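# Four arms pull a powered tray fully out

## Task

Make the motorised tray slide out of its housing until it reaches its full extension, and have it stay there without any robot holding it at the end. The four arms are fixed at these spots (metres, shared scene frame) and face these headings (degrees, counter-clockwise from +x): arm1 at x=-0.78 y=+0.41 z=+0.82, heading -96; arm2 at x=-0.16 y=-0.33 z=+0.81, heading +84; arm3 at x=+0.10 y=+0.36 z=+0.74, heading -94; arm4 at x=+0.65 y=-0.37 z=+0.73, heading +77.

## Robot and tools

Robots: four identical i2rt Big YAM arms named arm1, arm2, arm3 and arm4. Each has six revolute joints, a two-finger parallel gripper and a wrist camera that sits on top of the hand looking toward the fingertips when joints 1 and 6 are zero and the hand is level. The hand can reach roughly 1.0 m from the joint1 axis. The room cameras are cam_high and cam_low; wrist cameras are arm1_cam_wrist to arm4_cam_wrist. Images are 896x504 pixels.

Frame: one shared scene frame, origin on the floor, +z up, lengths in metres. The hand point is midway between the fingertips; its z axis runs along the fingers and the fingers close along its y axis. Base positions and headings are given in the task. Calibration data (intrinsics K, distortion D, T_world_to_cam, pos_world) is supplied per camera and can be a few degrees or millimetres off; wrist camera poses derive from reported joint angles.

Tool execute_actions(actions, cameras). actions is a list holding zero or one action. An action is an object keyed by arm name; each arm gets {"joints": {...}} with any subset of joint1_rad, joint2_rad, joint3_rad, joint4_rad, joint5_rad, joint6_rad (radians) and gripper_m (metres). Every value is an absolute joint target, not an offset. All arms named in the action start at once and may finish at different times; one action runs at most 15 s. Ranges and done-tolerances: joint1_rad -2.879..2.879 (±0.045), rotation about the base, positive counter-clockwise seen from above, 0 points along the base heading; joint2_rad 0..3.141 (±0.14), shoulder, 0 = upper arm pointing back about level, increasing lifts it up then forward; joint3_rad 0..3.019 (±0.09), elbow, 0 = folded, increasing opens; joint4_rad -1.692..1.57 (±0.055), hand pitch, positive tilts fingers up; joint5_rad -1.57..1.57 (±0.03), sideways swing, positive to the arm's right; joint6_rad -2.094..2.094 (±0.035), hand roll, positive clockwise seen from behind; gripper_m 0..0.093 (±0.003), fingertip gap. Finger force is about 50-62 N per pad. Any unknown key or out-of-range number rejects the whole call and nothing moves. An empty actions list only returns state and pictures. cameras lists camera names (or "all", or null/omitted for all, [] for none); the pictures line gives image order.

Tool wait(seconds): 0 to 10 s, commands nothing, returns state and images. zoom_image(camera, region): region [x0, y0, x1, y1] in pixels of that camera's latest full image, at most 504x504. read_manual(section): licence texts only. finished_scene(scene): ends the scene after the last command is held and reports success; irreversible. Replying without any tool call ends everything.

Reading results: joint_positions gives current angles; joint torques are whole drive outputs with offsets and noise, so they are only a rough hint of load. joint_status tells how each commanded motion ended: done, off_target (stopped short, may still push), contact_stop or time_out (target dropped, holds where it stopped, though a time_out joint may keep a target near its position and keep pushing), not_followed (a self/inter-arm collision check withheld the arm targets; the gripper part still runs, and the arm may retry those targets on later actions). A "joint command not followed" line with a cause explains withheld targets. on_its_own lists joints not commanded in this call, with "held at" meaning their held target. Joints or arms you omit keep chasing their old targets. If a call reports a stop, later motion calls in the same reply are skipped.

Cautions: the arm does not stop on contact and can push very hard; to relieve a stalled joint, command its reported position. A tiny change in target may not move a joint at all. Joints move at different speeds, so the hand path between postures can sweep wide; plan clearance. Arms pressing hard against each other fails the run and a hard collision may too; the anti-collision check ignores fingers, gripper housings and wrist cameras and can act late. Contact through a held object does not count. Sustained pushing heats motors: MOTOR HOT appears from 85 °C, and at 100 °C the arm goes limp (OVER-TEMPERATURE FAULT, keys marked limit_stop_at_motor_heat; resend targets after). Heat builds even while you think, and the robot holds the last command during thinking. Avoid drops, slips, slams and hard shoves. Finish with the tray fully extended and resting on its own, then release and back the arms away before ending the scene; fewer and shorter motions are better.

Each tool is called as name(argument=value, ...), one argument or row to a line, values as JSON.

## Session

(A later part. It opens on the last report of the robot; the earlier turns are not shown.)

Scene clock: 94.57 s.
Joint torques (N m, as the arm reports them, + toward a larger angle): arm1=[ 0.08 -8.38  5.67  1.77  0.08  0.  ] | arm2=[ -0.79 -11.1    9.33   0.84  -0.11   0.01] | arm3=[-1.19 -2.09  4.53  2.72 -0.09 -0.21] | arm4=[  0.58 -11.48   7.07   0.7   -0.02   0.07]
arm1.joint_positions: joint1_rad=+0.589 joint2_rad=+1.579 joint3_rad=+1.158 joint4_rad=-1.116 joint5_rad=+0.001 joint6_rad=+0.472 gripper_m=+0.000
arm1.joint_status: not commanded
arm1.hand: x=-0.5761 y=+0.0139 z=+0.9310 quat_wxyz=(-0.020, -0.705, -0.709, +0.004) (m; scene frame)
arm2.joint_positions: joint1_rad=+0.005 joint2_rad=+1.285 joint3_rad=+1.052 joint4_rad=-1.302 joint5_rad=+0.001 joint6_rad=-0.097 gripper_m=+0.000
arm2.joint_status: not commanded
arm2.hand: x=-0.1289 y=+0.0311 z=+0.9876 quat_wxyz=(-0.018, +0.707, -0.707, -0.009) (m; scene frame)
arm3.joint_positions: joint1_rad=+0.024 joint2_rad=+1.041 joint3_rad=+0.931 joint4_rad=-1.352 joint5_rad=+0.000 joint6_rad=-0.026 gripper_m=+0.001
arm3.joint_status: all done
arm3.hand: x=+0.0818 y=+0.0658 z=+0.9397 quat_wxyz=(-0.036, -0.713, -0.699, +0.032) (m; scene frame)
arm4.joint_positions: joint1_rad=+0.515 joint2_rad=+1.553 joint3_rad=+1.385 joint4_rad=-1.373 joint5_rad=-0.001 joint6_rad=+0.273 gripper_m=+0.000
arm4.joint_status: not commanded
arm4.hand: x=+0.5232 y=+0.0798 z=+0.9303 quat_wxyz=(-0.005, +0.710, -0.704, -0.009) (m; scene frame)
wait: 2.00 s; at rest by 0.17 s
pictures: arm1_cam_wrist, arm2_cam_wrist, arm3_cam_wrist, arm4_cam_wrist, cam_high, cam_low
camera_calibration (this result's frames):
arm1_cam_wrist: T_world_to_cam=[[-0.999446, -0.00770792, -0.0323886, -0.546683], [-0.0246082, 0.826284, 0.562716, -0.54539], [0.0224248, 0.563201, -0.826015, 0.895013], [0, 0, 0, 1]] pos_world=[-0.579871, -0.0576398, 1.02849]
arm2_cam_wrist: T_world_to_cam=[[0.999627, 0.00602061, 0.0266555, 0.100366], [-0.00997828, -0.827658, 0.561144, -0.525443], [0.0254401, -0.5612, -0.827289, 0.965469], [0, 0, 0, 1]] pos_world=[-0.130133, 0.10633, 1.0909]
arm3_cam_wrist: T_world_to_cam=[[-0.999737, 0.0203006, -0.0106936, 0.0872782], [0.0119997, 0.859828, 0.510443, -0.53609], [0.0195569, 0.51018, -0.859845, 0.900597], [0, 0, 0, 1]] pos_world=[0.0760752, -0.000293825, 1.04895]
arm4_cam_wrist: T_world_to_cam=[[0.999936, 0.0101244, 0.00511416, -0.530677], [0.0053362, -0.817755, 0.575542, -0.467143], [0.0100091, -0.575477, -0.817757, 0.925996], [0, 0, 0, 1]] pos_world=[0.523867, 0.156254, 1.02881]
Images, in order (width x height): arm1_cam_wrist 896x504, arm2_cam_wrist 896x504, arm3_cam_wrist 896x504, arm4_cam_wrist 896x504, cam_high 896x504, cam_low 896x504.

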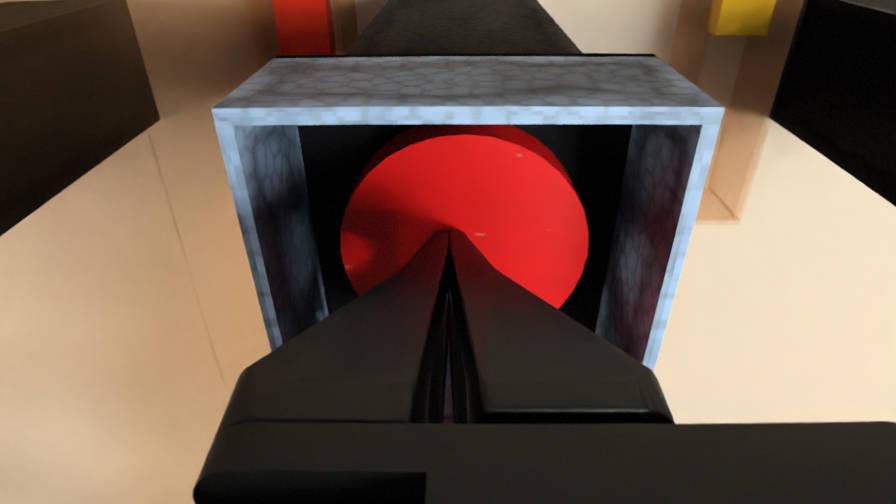

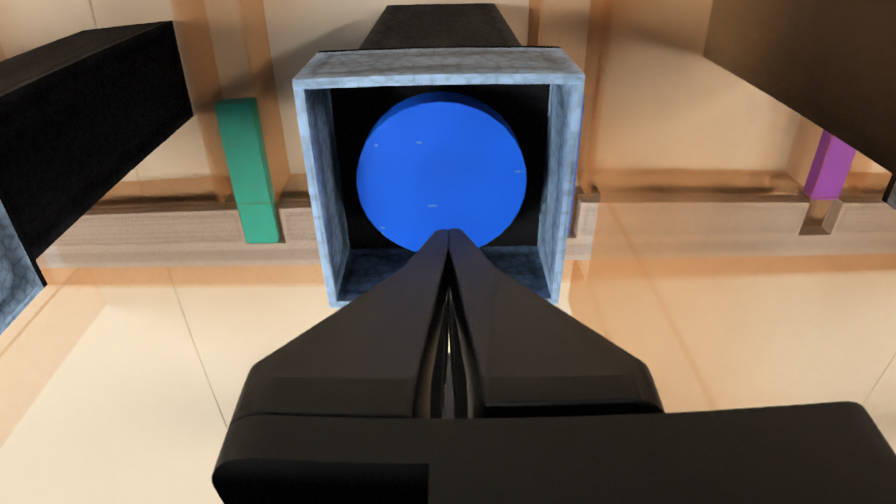

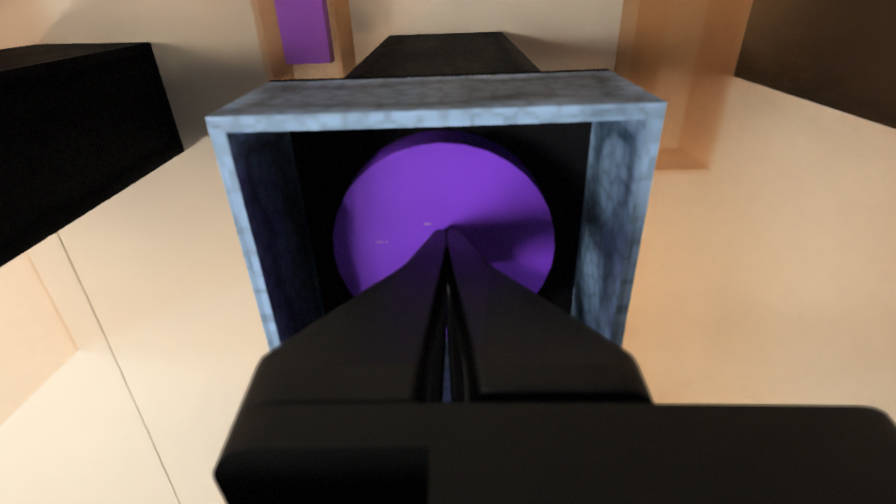

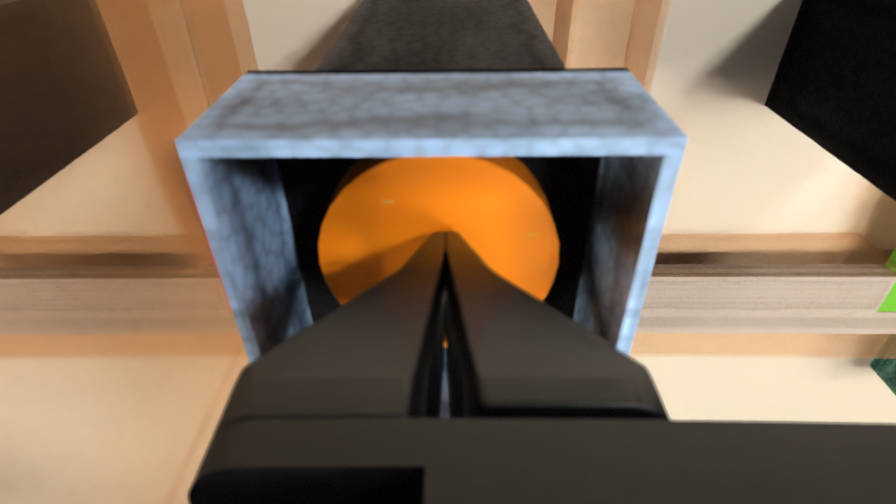

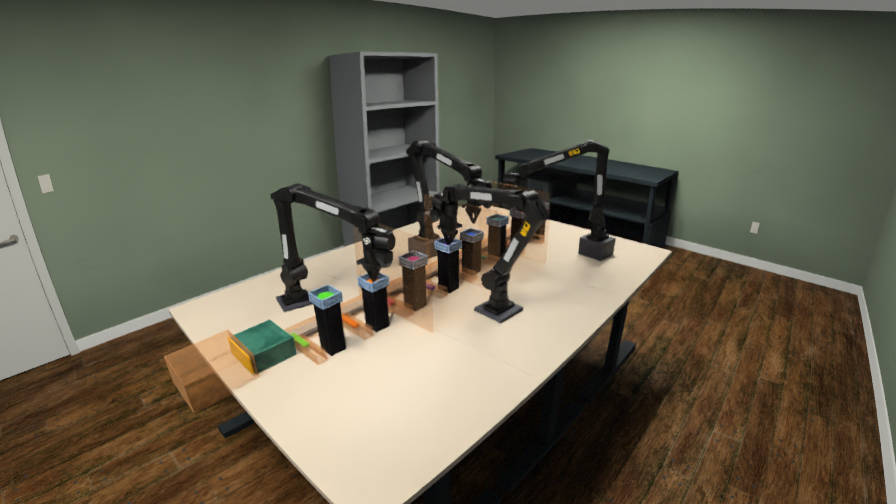

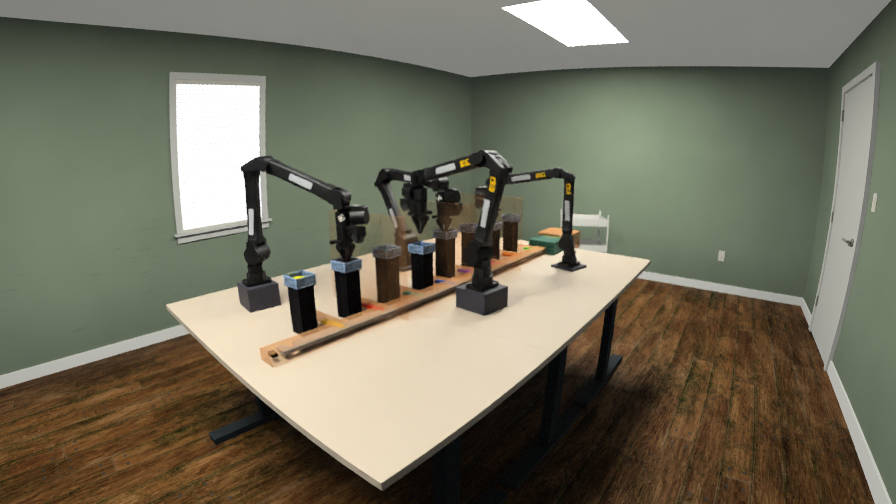

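wait(
  seconds=2.0,
)

zoom_image(
  camera="arm3_cam_wrist",
  region=[220, 0, 400, 100],
)

zoom_image(
  camera="arm2_cam_wrist",
  region=[696, 100, 896, 300],
)

Scene clock: 96.87 s.
Joint torques (N m, as the arm reports them, + toward a larger angle): arm1=[ 0.17 -8.28  5.7   1.81  0.09 -0.01] | arm2=[ -1.   -10.99   9.3    0.96  -0.12   0.02] | arm3=[-1.38 -2.04  4.56  2.73 -0.08 -0.21] | arm4=[  0.55 -11.5    7.07   0.67  -0.02   0.07]
arm1.joint_positions: joint1_rad=+0.589 joint2_rad=+1.579 joint3_rad=+1.158 joint4_rad=-1.116 joint5_rad=+0.001 joint6_rad=+0.472 gripper_m=+0.000
arm1.joint_status: not commanded
arm1.hand: x=-0.5761 y=+0.0139 z=+0.9310 quat_wxyz=(-0.020, -0.705, -0.709, +0.004) (m; scene frame)
arm2.joint_positions: joint1_rad=+0.005 joint2_rad=+1.285 joint3_rad=+1.052 joint4_rad=-1.302 joint5_rad=+0.001 joint6_rad=-0.097 gripper_m=+0.000
arm2.joint_status: not commanded
arm2.hand: x=-0.1289 y=+0.0311 z=+0.9876 quat_wxyz=(-0.018, +0.707, -0.707, -0.009) (m; scene frame)
arm3.joint_positions: joint1_rad=+0.024 joint2_rad=+1.041 joint3_rad=+0.931 joint4_rad=-1.352 joint5_rad=+0.000 joint6_rad=-0.026 gripper_m=+0.001
arm3.joint_status: all done
arm3.hand: x=+0.0818 y=+0.0658 z=+0.9397 quat_wxyz=(-0.036, -0.713, -0.699, +0.032) (m; scene frame)
arm4.joint_positions: joint1_rad=+0.515 joint2_rad=+1.553 joint3_rad=+1.385 joint4_rad=-1.373 joint5_rad=-0.001 joint6_rad=+0.273 gripper_m=+0.000
arm4.joint_status: not commanded
arm4.hand: x=+0.5232 y=+0.0798 z=+0.9303 quat_wxyz=(-0.005, +0.710, -0.704, -0.009) (m; scene frame)
wait: 2.00 s; at rest from the start
pictures: arm1_cam_wrist, arm2_cam_wrist, arm3_cam_wrist, arm4_cam_wrist, cam_high, cam_low
camera_calibration (this result's frames):
arm1_cam_wrist: T_world_to_cam=[[-0.999446, -0.00770792, -0.0323886, -0.546683], [-0.0246082, 0.826284, 0.562716, -0.54539], [0.0224248, 0.563201, -0.826015, 0.895013], [0, 0, 0, 1]] pos_world=[-0.579871, -0.0576398, 1.02849]
arm2_cam_wrist: T_world_to_cam=[[0.999627, 0.00602061, 0.0266555, 0.100366], [-0.00997828, -0.827658, 0.561144, -0.525443], [0.0254401, -0.5612, -0.827289, 0.965469], [0, 0, 0, 1]] pos_world=[-0.130133, 0.10633, 1.0909]
arm3_cam_wrist: T_world_to_cam=[[-0.999737, 0.0203006, -0.0106936, 0.0872782], [0.0119997, 0.859828, 0.510443, -0.53609], [0.0195569, 0.51018, -0.859845, 0.900597], [0, 0, 0, 1]] pos_world=[0.0760752, -0.000293825, 1.04895]
arm4_cam_wrist: T_world_to_cam=[[0.999936, 0.0101244, 0.00511416, -0.530677], [0.0053362, -0.817755, 0.575542, -0.467143], [0.0100091, -0.575477, -0.817757, 0.925996], [0, 0, 0, 1]] pos_world=[0.523867, 0.156254, 1.02881]
Images, in order (width x height): arm1_cam_wrist 896x504, arm2_cam_wrist 896x504, arm3_cam_wrist 896x504, arm4_cam_wrist 896x504, cam_high 896x504, cam_low 896x504.

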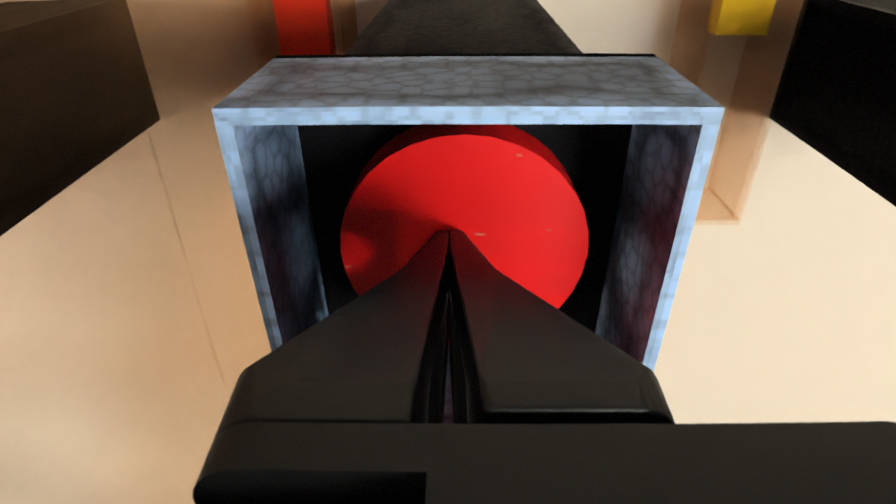

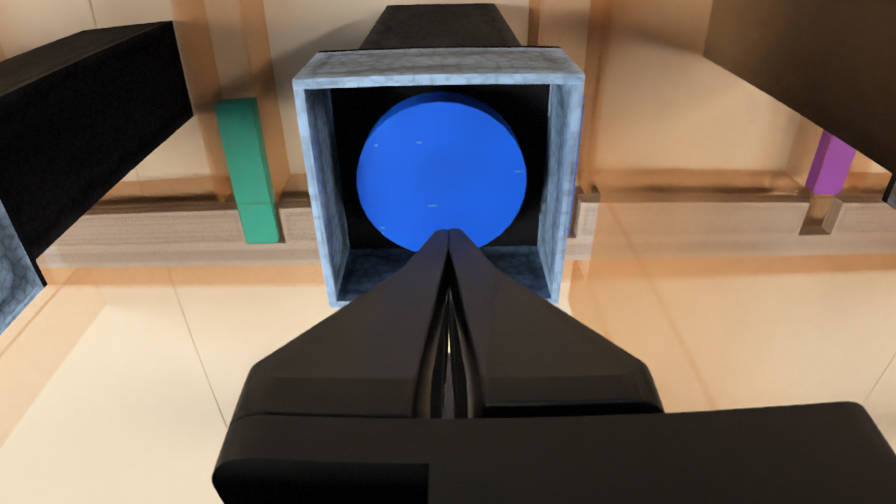

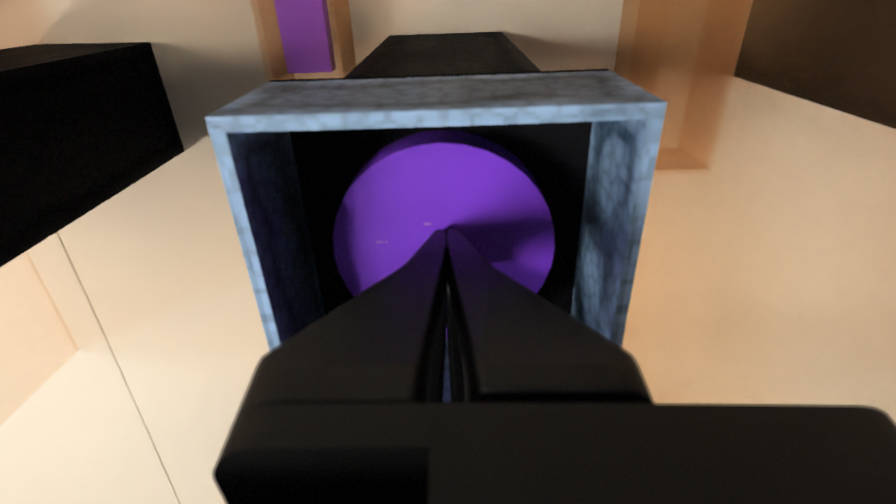

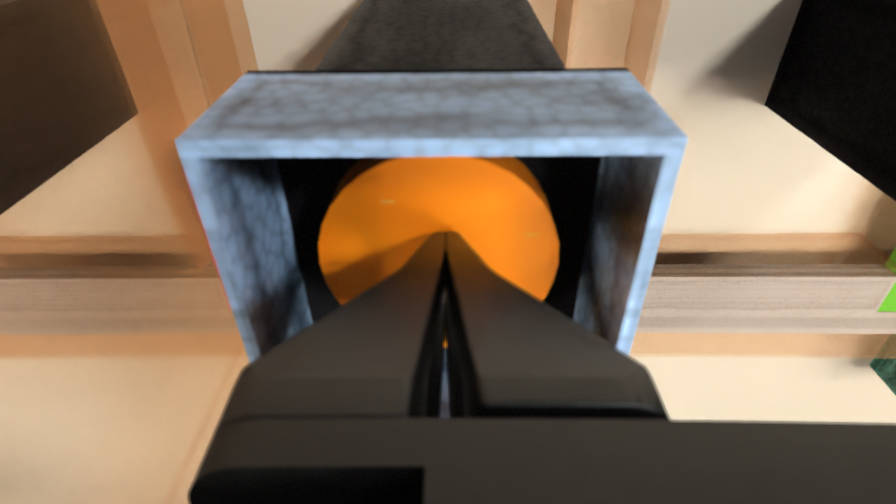

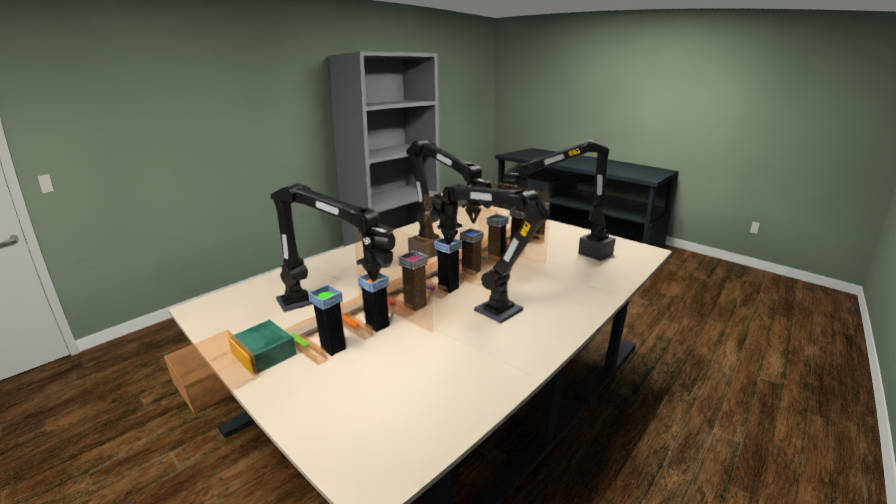

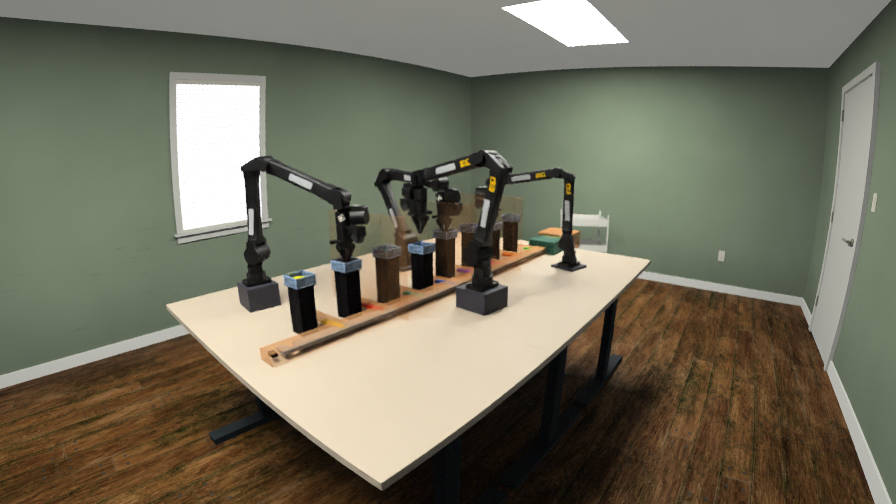

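Region (220, 0, 400, 100) of arm3_cam_wrist's 896x504 image, scaled by 2.800, with more detail than that image has.

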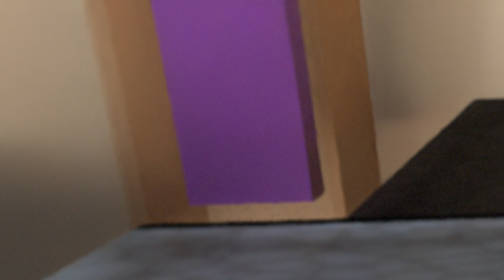

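Region (696, 100, 896, 300) of arm2_cam_wrist's 896x504 image, scaled by 2.520, with more detail than that image has.

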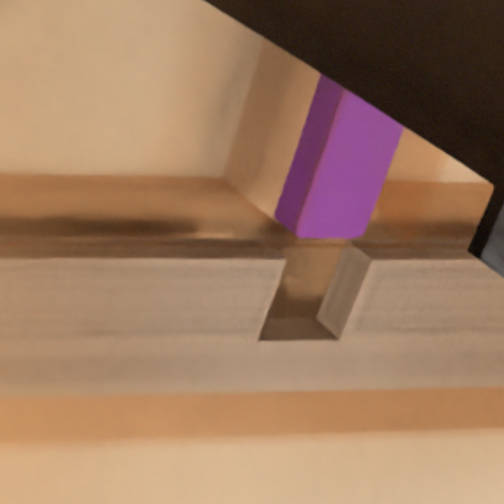

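wait(
  seconds=3.0,
)

zoom_image(
  camera="arm3_cam_wrist",
  region=[220, 0, 400, 100],
)

zoom_image(
  camera="arm2_cam_wrist",
  region=[696, 100, 896, 300],
)

Scene clock: 100.07 s.
Joint torques (N m, as the arm reports them, + toward a larger angle): arm1=[ 0.06 -8.23  5.67  1.79  0.07  0.  ] | arm2=[ -0.82 -11.41   9.35   0.97  -0.1    0.03] | arm3=[-1.33 -2.01  4.53  2.69 -0.08 -0.22] | arm4=[  0.55 -11.47   7.07   0.68  -0.02   0.08]
arm1.joint_positions: joint1_rad=+0.589 joint2_rad=+1.579 joint3_rad=+1.158 joint4_rad=-1.116 joint5_rad=+0.001 joint6_rad=+0.472 gripper_m=+0.000
arm1.joint_status: not commanded
arm1.hand: x=-0.5761 y=+0.0139 z=+0.9310 quat_wxyz=(-0.020, -0.705, -0.709, +0.004) (m; scene frame)
arm2.joint_positions: joint1_rad=+0.005 joint2_rad=+1.285 joint3_rad=+1.052 joint4_rad=-1.302 joint5_rad=+0.001 joint6_rad=-0.097 gripper_m=+0.000
arm2.joint_status: not commanded
arm2.hand: x=-0.1289 y=+0.0311 z=+0.9876 quat_wxyz=(-0.018, +0.707, -0.707, -0.009) (m; scene frame)
arm3.joint_positions: joint1_rad=+0.024 joint2_rad=+1.041 joint3_rad=+0.931 joint4_rad=-1.352 joint5_rad=+0.000 joint6_rad=-0.026 gripper_m=+0.001
arm3.joint_status: all done
arm3.hand: x=+0.0818 y=+0.0658 z=+0.9397 quat_wxyz=(-0.036, -0.713, -0.699, +0.032) (m; scene frame)
arm4.joint_positions: joint1_rad=+0.515 joint2_rad=+1.553 joint3_rad=+1.385 joint4_rad=-1.373 joint5_rad=-0.001 joint6_rad=+0.273 gripper_m=+0.000
arm4.joint_status: not commanded
arm4.hand: x=+0.5232 y=+0.0798 z=+0.9303 quat_wxyz=(-0.005, +0.710, -0.704, -0.009) (m; scene frame)
wait: 3.00 s; at rest by 0.07 s
pictures: arm1_cam_wrist, arm2_cam_wrist, arm3_cam_wrist, arm4_cam_wrist, cam_high, cam_low
camera_calibration (this result's frames):
arm1_cam_wrist: T_world_to_cam=[[-0.999446, -0.00770792, -0.0323886, -0.546683], [-0.0246082, 0.826284, 0.562716, -0.54539], [0.0224248, 0.563201, -0.826015, 0.895013], [0, 0, 0, 1]] pos_world=[-0.579871, -0.0576398, 1.02849]
arm2_cam_wrist: T_world_to_cam=[[0.999627, 0.00602061, 0.0266555, 0.100366], [-0.00997828, -0.827658, 0.561144, -0.525443], [0.0254401, -0.5612, -0.827289, 0.965469], [0, 0, 0, 1]] pos_world=[-0.130133, 0.10633, 1.0909]
arm3_cam_wrist: T_world_to_cam=[[-0.999737, 0.0203006, -0.0106936, 0.0872782], [0.0119997, 0.859828, 0.510443, -0.53609], [0.0195569, 0.51018, -0.859845, 0.900597], [0, 0, 0, 1]] pos_world=[0.0760752, -0.000293825, 1.04895]
arm4_cam_wrist: T_world_to_cam=[[0.999936, 0.0101244, 0.00511416, -0.530677], [0.0053362, -0.817755, 0.575542, -0.467143], [0.0100091, -0.575477, -0.817757, 0.925996], [0, 0, 0, 1]] pos_world=[0.523867, 0.156254, 1.02881]
Images, in order (width x height): arm1_cam_wrist 896x504, arm2_cam_wrist 896x504, arm3_cam_wrist 896x504, arm4_cam_wrist 896x504, cam_high 896x504, cam_low 896x504.

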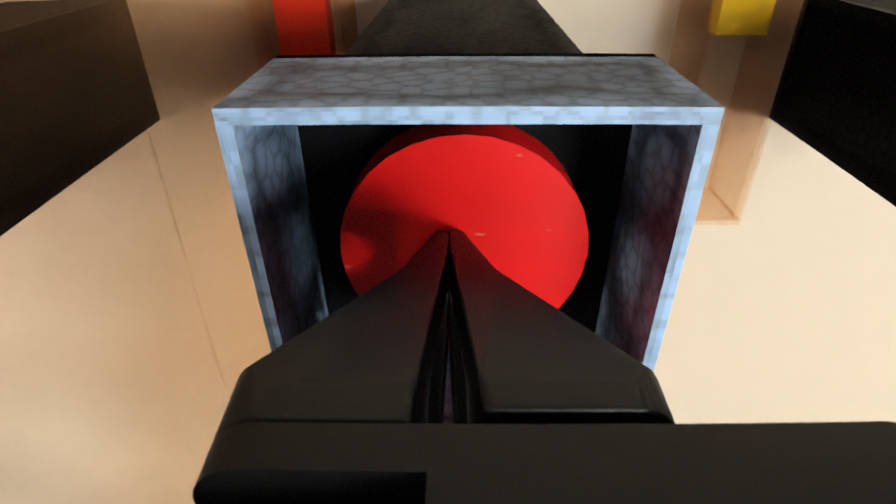

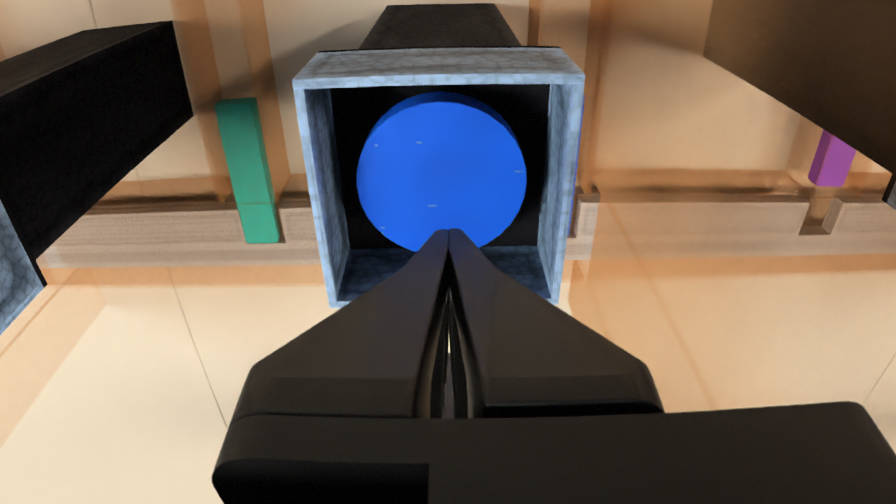

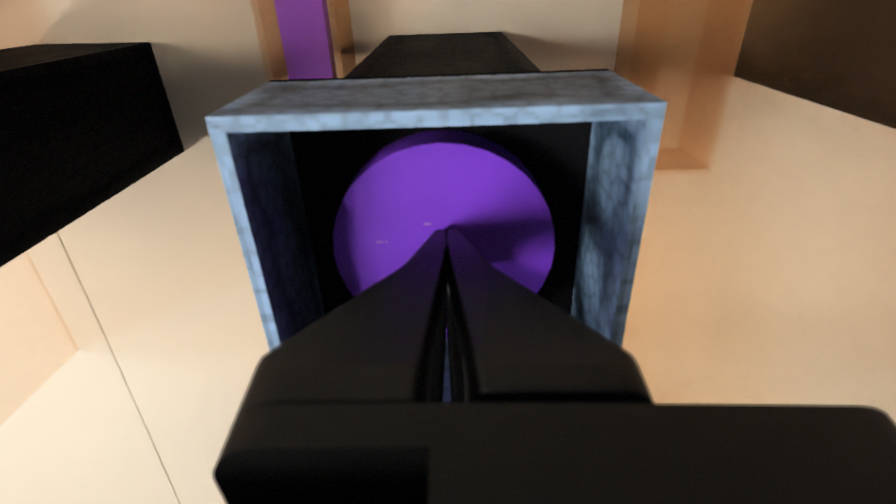

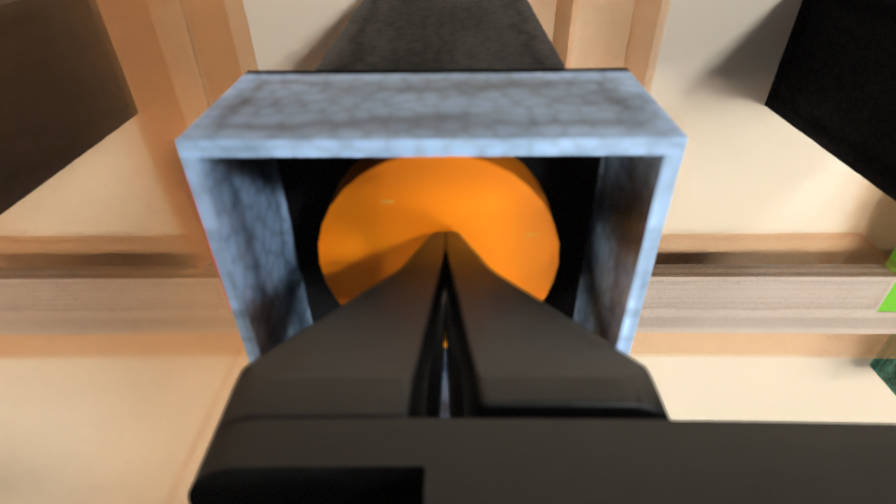

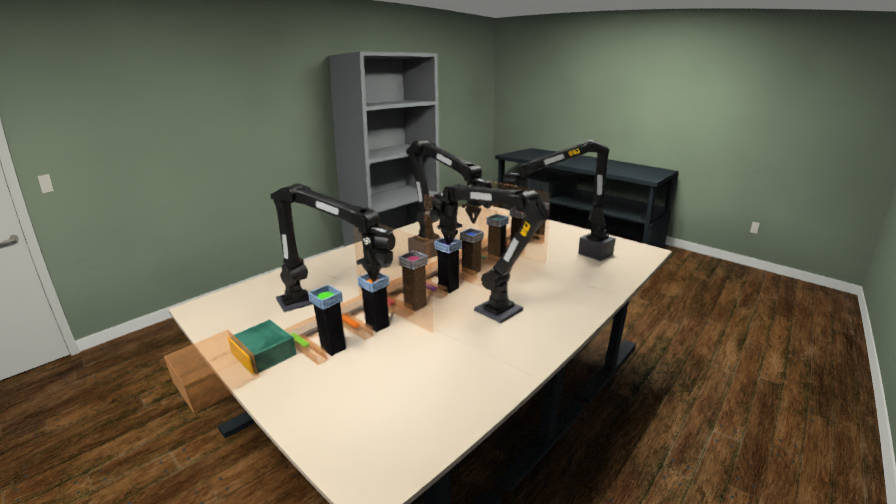

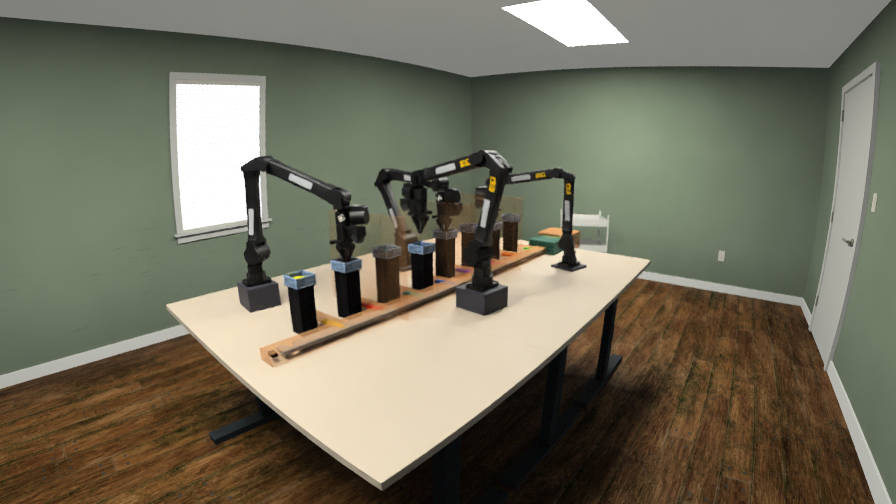

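Region (220, 0, 400, 100) of arm3_cam_wrist's 896x504 image, scaled by 2.800, with more detail than that image has.

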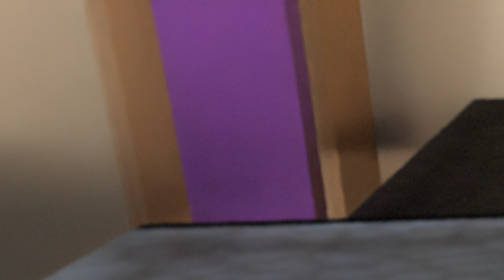

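Region (696, 100, 896, 300) of arm2_cam_wrist's 896x504 image, scaled by 2.520, with more detail than that image has.

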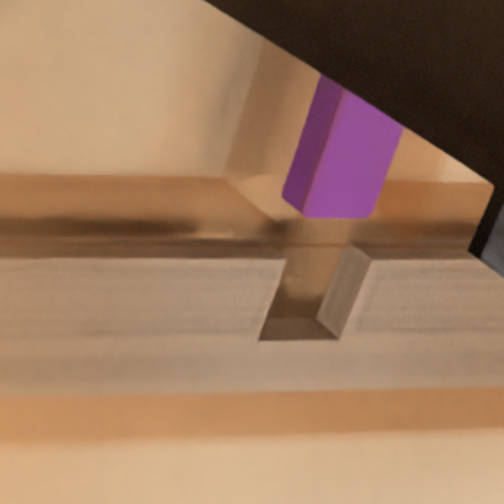

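execute_actions(
  actions=[
    {"arm3": {"joints": {"joint1_rad": 0.024, "joint2_rad": 1.0821, "joint3_rad": 1.135, "joint4_rad": -1.5839}}},
  ],
  cameras=["arm2_cam_wrist"],
)

execute_actions(
  actions=[
    {"arm3": {"joints": {"joint1_rad": 0.682, "joint2_rad": 1.246, "joint3_rad": 1.272, "joint4_rad": -1.567, "joint6_rad": 0.596}}},
  ],
  cameras=["arm2_cam_wrist"],
)

execute_actions(
  actions=[
    {"arm3": {"joints": {"joint1_rad": 0.682, "joint2_rad": 1.28, "joint3_rad": 1.047, "joint4_rad": -1.305, "joint6_rad": 0.596}}},
  ],
  cameras=["arm2_cam_wrist", "arm3_cam_wrist"],
)

Scene clock: 102.03 s.
Joint torques (N m, as the arm reports them, + toward a larger angle): arm1=[ 0.16 -8.48  5.71  1.79  0.08 -0.01] | arm2=[ -1.08 -11.37   9.37   0.86  -0.09   0.02] | arm3=[-1.37 -7.1  13.6   0.02 -0.08 -0.21] | arm4=[  0.59 -11.44   7.07   0.69  -0.01   0.08]
arm1.joint_positions: joint1_rad=+0.589 joint2_rad=+1.579 joint3_rad=+1.158 joint4_rad=-1.116 joint5_rad=+0.001 joint6_rad=+0.472 gripper_m=+0.000
arm1.joint_status: not commanded
arm1.hand: x=-0.5761 y=+0.0139 z=+0.9310 quat_wxyz=(-0.020, -0.705, -0.709, +0.004) (m; scene frame)
arm2.joint_positions: joint1_rad=+0.005 joint2_rad=+1.285 joint3_rad=+1.052 joint4_rad=-1.302 joint5_rad=+0.001 joint6_rad=-0.097 gripper_m=+0.000
arm2.joint_status: not commanded
arm2.hand: x=-0.1289 y=+0.0311 z=+0.9876 quat_wxyz=(-0.018, +0.707, -0.707, -0.009) (m; scene frame)
arm3.joint_positions: joint1_rad=+0.024 joint2_rad=+1.067 joint3_rad=+1.099 joint4_rad=-1.572 joint5_rad=+0.000 joint6_rad=-0.026 gripper_m=+0.001
arm3.joint_status: all done
arm3.hand: x=+0.0816 y=+0.0728 z=+0.9957 quat_wxyz=(-0.009, -0.714, -0.700, +0.003) (m; scene frame)
arm4.joint_positions: joint1_rad=+0.515 joint2_rad=+1.553 joint3_rad=+1.385 joint4_rad=-1.373 joint5_rad=-0.001 joint6_rad=+0.273 gripper_m=+0.000
arm4.joint_status: not commanded
arm4.hand: x=+0.5232 y=+0.0798 z=+0.9303 quat_wxyz=(-0.005, +0.710, -0.704, -0.009) (m; scene frame)
pictures: arm2_cam_wrist
camera_calibration (this result's frames):
arm2_cam_wrist: T_world_to_cam=[[0.999627, 0.00602061, 0.0266555, 0.100366], [-0.00997828, -0.827658, 0.561144, -0.525443], [0.0254401, -0.5612, -0.827289, 0.965469], [0, 0, 0, 1]] pos_world=[-0.130133, 0.10633, 1.0909]
Images, in order (width x height): arm2_cam_wrist 896x504.

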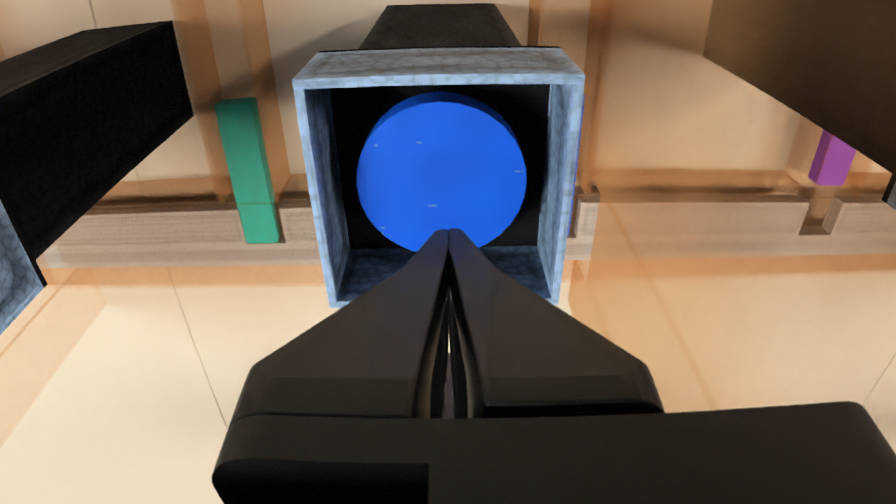

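Scene clock: 103.67 s.
Joint torques (N m, as the arm reports them, + toward a larger angle): arm1=[ 0.2  -8.17  5.68  1.79  0.08 -0.01] | arm2=[ -0.77 -11.42   9.39   0.89  -0.11   0.04] | arm3=[ -0.79 -11.41  13.41   0.68  -0.02  -0.01] | arm4=[  0.63 -11.51   7.06   0.69  -0.02   0.07]
arm1.joint_positions: joint1_rad=+0.589 joint2_rad=+1.579 joint3_rad=+1.158 joint4_rad=-1.116 joint5_rad=+0.001 joint6_rad=+0.472 gripper_m=+0.000
arm1.joint_status: not commanded
arm1.hand: x=-0.5761 y=+0.0139 z=+0.9310 quat_wxyz=(-0.020, -0.705, -0.709, +0.004) (m; scene frame)
arm2.joint_positions: joint1_rad=+0.005 joint2_rad=+1.285 joint3_rad=+1.052 joint4_rad=-1.302 joint5_rad=+0.001 joint6_rad=-0.097 gripper_m=+0.000
arm2.joint_status: not commanded
arm2.hand: x=-0.1289 y=+0.0311 z=+0.9876 quat_wxyz=(-0.018, +0.707, -0.707, -0.009) (m; scene frame)
arm3.joint_positions: joint1_rad=+0.677 joint2_rad=+1.247 joint3_rad=+1.237 joint4_rad=-1.571 joint5_rad=+0.000 joint6_rad=+0.585 gripper_m=+0.001
arm3.joint_status: all done
arm3.hand: x=+0.2919 y=+0.0767 z=+0.9978 quat_wxyz=(+0.006, -0.699, -0.716, -0.009) (m; scene frame)
arm4.joint_positions: joint1_rad=+0.515 joint2_rad=+1.553 joint3_rad=+1.385 joint4_rad=-1.373 joint5_rad=-0.001 joint6_rad=+0.273 gripper_m=+0.000
arm4.joint_status: not commanded
arm4.hand: x=+0.5232 y=+0.0798 z=+0.9303 quat_wxyz=(-0.005, +0.710, -0.704, -0.009) (m; scene frame)
pictures: arm2_cam_wrist
camera_calibration (this result's frames):
arm2_cam_wrist: T_world_to_cam=[[0.999627, 0.00602061, 0.0266555, 0.100366], [-0.00997828, -0.827658, 0.561144, -0.525443], [0.0254401, -0.5612, -0.827289, 0.965469], [0, 0, 0, 1]] pos_world=[-0.130133, 0.10633, 1.0909]
Images, in order (width x height): arm2_cam_wrist 896x504.

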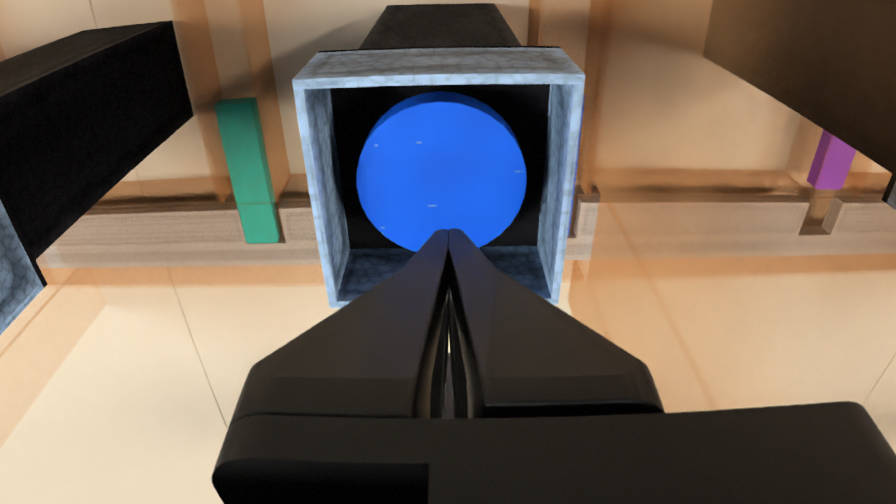

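Scene clock: 104.63 s.
Joint torques (N m, as the arm reports them, + toward a larger angle): arm1=[ 0.12 -8.16  5.7   1.76  0.07  0.  ] | arm2=[ -0.95 -11.08   9.28   0.9   -0.11   0.03] | arm3=[-0.88 -8.27  8.03  1.9   0.   -0.06] | arm4=[  0.59 -11.51   7.07   0.68  -0.02   0.07]
arm1.joint_positions: joint1_rad=+0.589 joint2_rad=+1.579 joint3_rad=+1.158 joint4_rad=-1.116 joint5_rad=+0.001 joint6_rad=+0.472 gripper_m=+0.000
arm1.joint_status: not commanded
arm1.hand: x=-0.5761 y=+0.0139 z=+0.9310 quat_wxyz=(-0.020, -0.705, -0.709, +0.004) (m; scene frame)
arm2.joint_positions: joint1_rad=+0.005 joint2_rad=+1.285 joint3_rad=+1.052 joint4_rad=-1.302 joint5_rad=+0.001 joint6_rad=-0.097 gripper_m=+0.000
arm2.joint_status: not commanded
arm2.hand: x=-0.1289 y=+0.0311 z=+0.9876 quat_wxyz=(-0.018, +0.707, -0.707, -0.009) (m; scene frame)
arm3.joint_positions: joint1_rad=+0.677 joint2_rad=+1.245 joint3_rad=+1.079 joint4_rad=-1.332 joint5_rad=+0.000 joint6_rad=+0.585 gripper_m=+0.000
arm3.joint_status: all done
arm3.hand: x=+0.3008 y=+0.0660 z=+0.9392 quat_wxyz=(-0.035, -0.699, -0.715, -0.002) (m; scene frame)
arm4.joint_positions: joint1_rad=+0.515 joint2_rad=+1.553 joint3_rad=+1.385 joint4_rad=-1.373 joint5_rad=-0.001 joint6_rad=+0.273 gripper_m=+0.000
arm4.joint_status: not commanded
arm4.hand: x=+0.5232 y=+0.0798 z=+0.9303 quat_wxyz=(-0.005, +0.710, -0.704, -0.009) (m; scene frame)
pictures: arm2_cam_wrist, arm3_cam_wrist
camera_calibration (this result's frames):
arm2_cam_wrist: T_world_to_cam=[[0.999627, 0.00602061, 0.0266555, 0.100366], [-0.00997828, -0.827658, 0.561144, -0.525443], [0.0254401, -0.5612, -0.827289, 0.965469], [0, 0, 0, 1]] pos_world=[-0.130133, 0.10633, 1.0909]
arm3_cam_wrist: T_world_to_cam=[[-0.998246, -0.0223055, -0.0548459, 0.349975], [-0.0488868, 0.833091, 0.550972, -0.55665], [0.0334019, 0.552687, -0.83272, 0.863382], [0, 0, 0, 1]] pos_world=[0.29331, -0.00563319, 1.04485]
Images, in order (width x height): arm2_cam_wrist 896x504, arm3_cam_wrist 896x504.

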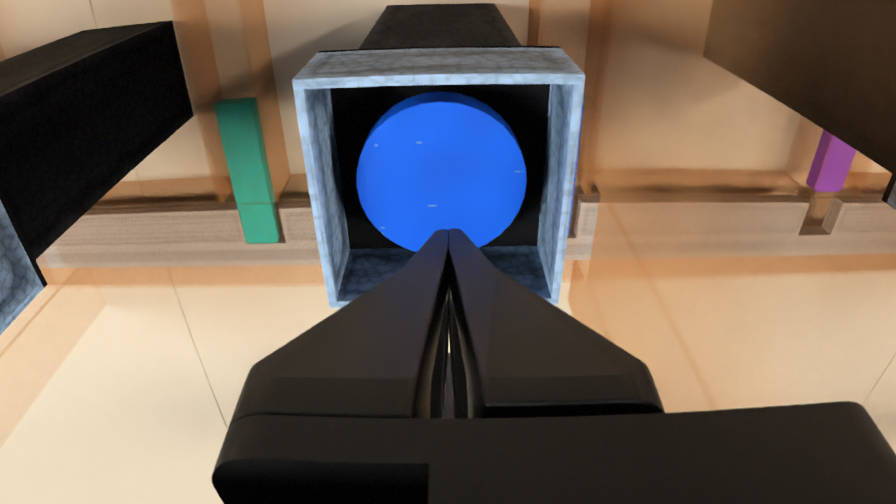

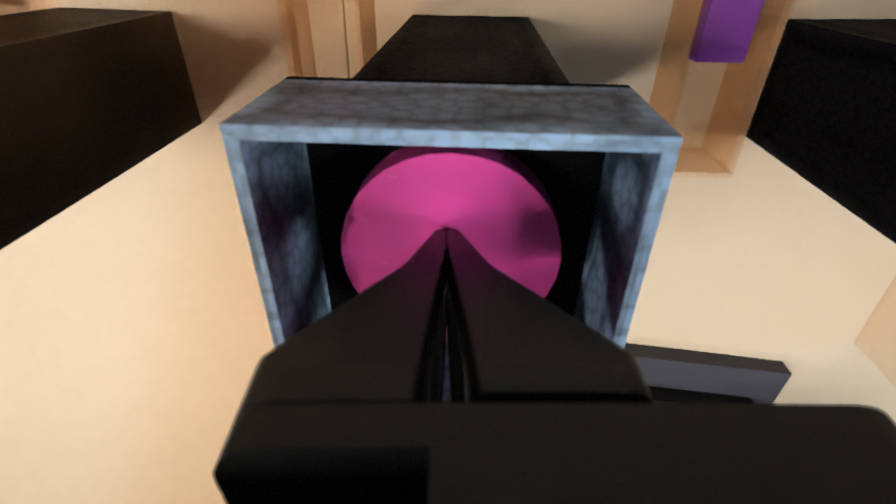

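zoom_image(
  camera="arm2_cam_wrist",
  region=[696, 100, 896, 300],
)

Region (696, 100, 896, 300) of arm2_cam_wrist's 896x504 image, scaled by 2.520, with more detail than that image has.

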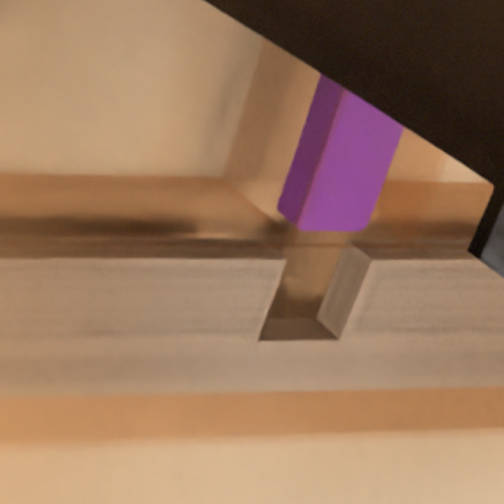

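execute_actions(
  actions=[],
  cameras=["cam_low", "arm2_cam_wrist"],
)

zoom_image(
  camera="cam_low",
  region=[270, 250, 530, 370],
)

Scene clock: 106.07 s.
Joint torques (N m, as the arm reports them, + toward a larger angle): arm1=[ 0.14 -8.32  5.7   1.78  0.08  0.  ] | arm2=[ -0.94 -11.31   9.32   0.88  -0.1   -0.01] | arm3=[-0.7  -8.28  8.04  1.9  -0.01 -0.06] | arm4=[  0.57 -11.49   7.07   0.69  -0.01   0.07]
arm1.joint_positions: joint1_rad=+0.589 joint2_rad=+1.579 joint3_rad=+1.158 joint4_rad=-1.116 joint5_rad=+0.001 joint6_rad=+0.472 gripper_m=+0.000
arm1.joint_status: not commanded
arm1.hand: x=-0.5761 y=+0.0139 z=+0.9310 quat_wxyz=(-0.020, -0.705, -0.709, +0.004) (m; scene frame)
arm2.joint_positions: joint1_rad=+0.005 joint2_rad=+1.285 joint3_rad=+1.052 joint4_rad=-1.302 joint5_rad=+0.001 joint6_rad=-0.097 gripper_m=+0.000
arm2.joint_status: not commanded
arm2.hand: x=-0.1289 y=+0.0311 z=+0.9876 quat_wxyz=(-0.018, +0.707, -0.707, -0.009) (m; scene frame)
arm3.joint_positions: joint1_rad=+0.677 joint2_rad=+1.245 joint3_rad=+1.079 joint4_rad=-1.332 joint5_rad=+0.000 joint6_rad=+0.585 gripper_m=+0.000
arm3.joint_status: all done
arm3.hand: x=+0.3008 y=+0.0660 z=+0.9392 quat_wxyz=(-0.035, -0.699, -0.715, -0.002) (m; scene frame)
arm4.joint_positions: joint1_rad=+0.515 joint2_rad=+1.553 joint3_rad=+1.385 joint4_rad=-1.373 joint5_rad=-0.001 joint6_rad=+0.273 gripper_m=+0.000
arm4.joint_status: not commanded
arm4.hand: x=+0.5232 y=+0.0798 z=+0.9303 quat_wxyz=(-0.005, +0.710, -0.704, -0.009) (m; scene frame)
pictures: arm2_cam_wrist, cam_low
camera_calibration (this result's frames):
arm2_cam_wrist: T_world_to_cam=[[0.999627, 0.00602061, 0.0266555, 0.100366], [-0.00997828, -0.827658, 0.561144, -0.525443], [0.0254401, -0.5612, -0.827289, 0.965469], [0, 0, 0, 1]] pos_world=[-0.130133, 0.10633, 1.0909]
Images, in order (width x height): arm2_cam_wrist 896x504, cam_low 896x504.

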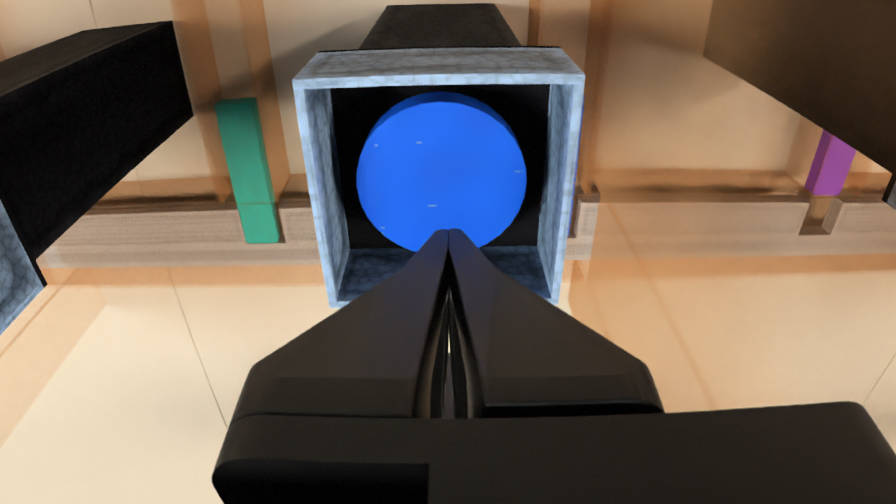

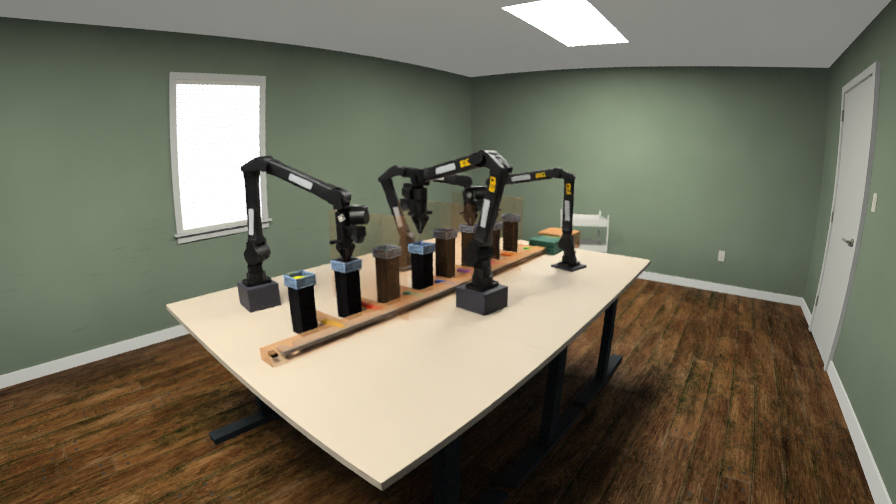

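Region (270, 250, 530, 370) of cam_low's 896x504 image, scaled by 1.938, with more detail than that image has; it fills the top 233 rows of this view, and the rest is white.

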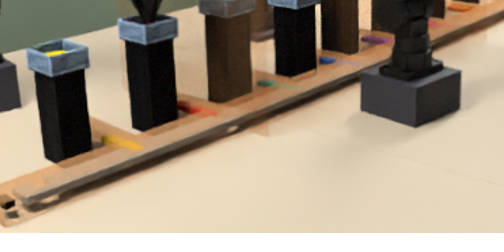

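zoom_image(
  camera="cam_low",
  region=[300, 285, 420, 345],
)

Region (300, 285, 420, 345) of cam_low's 896x504 image, scaled by 4.200, with more detail than that image has.

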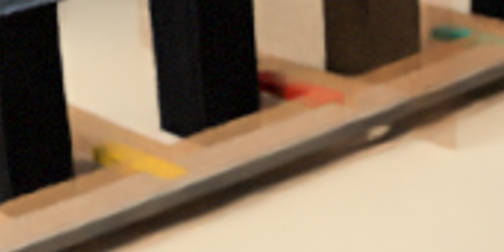

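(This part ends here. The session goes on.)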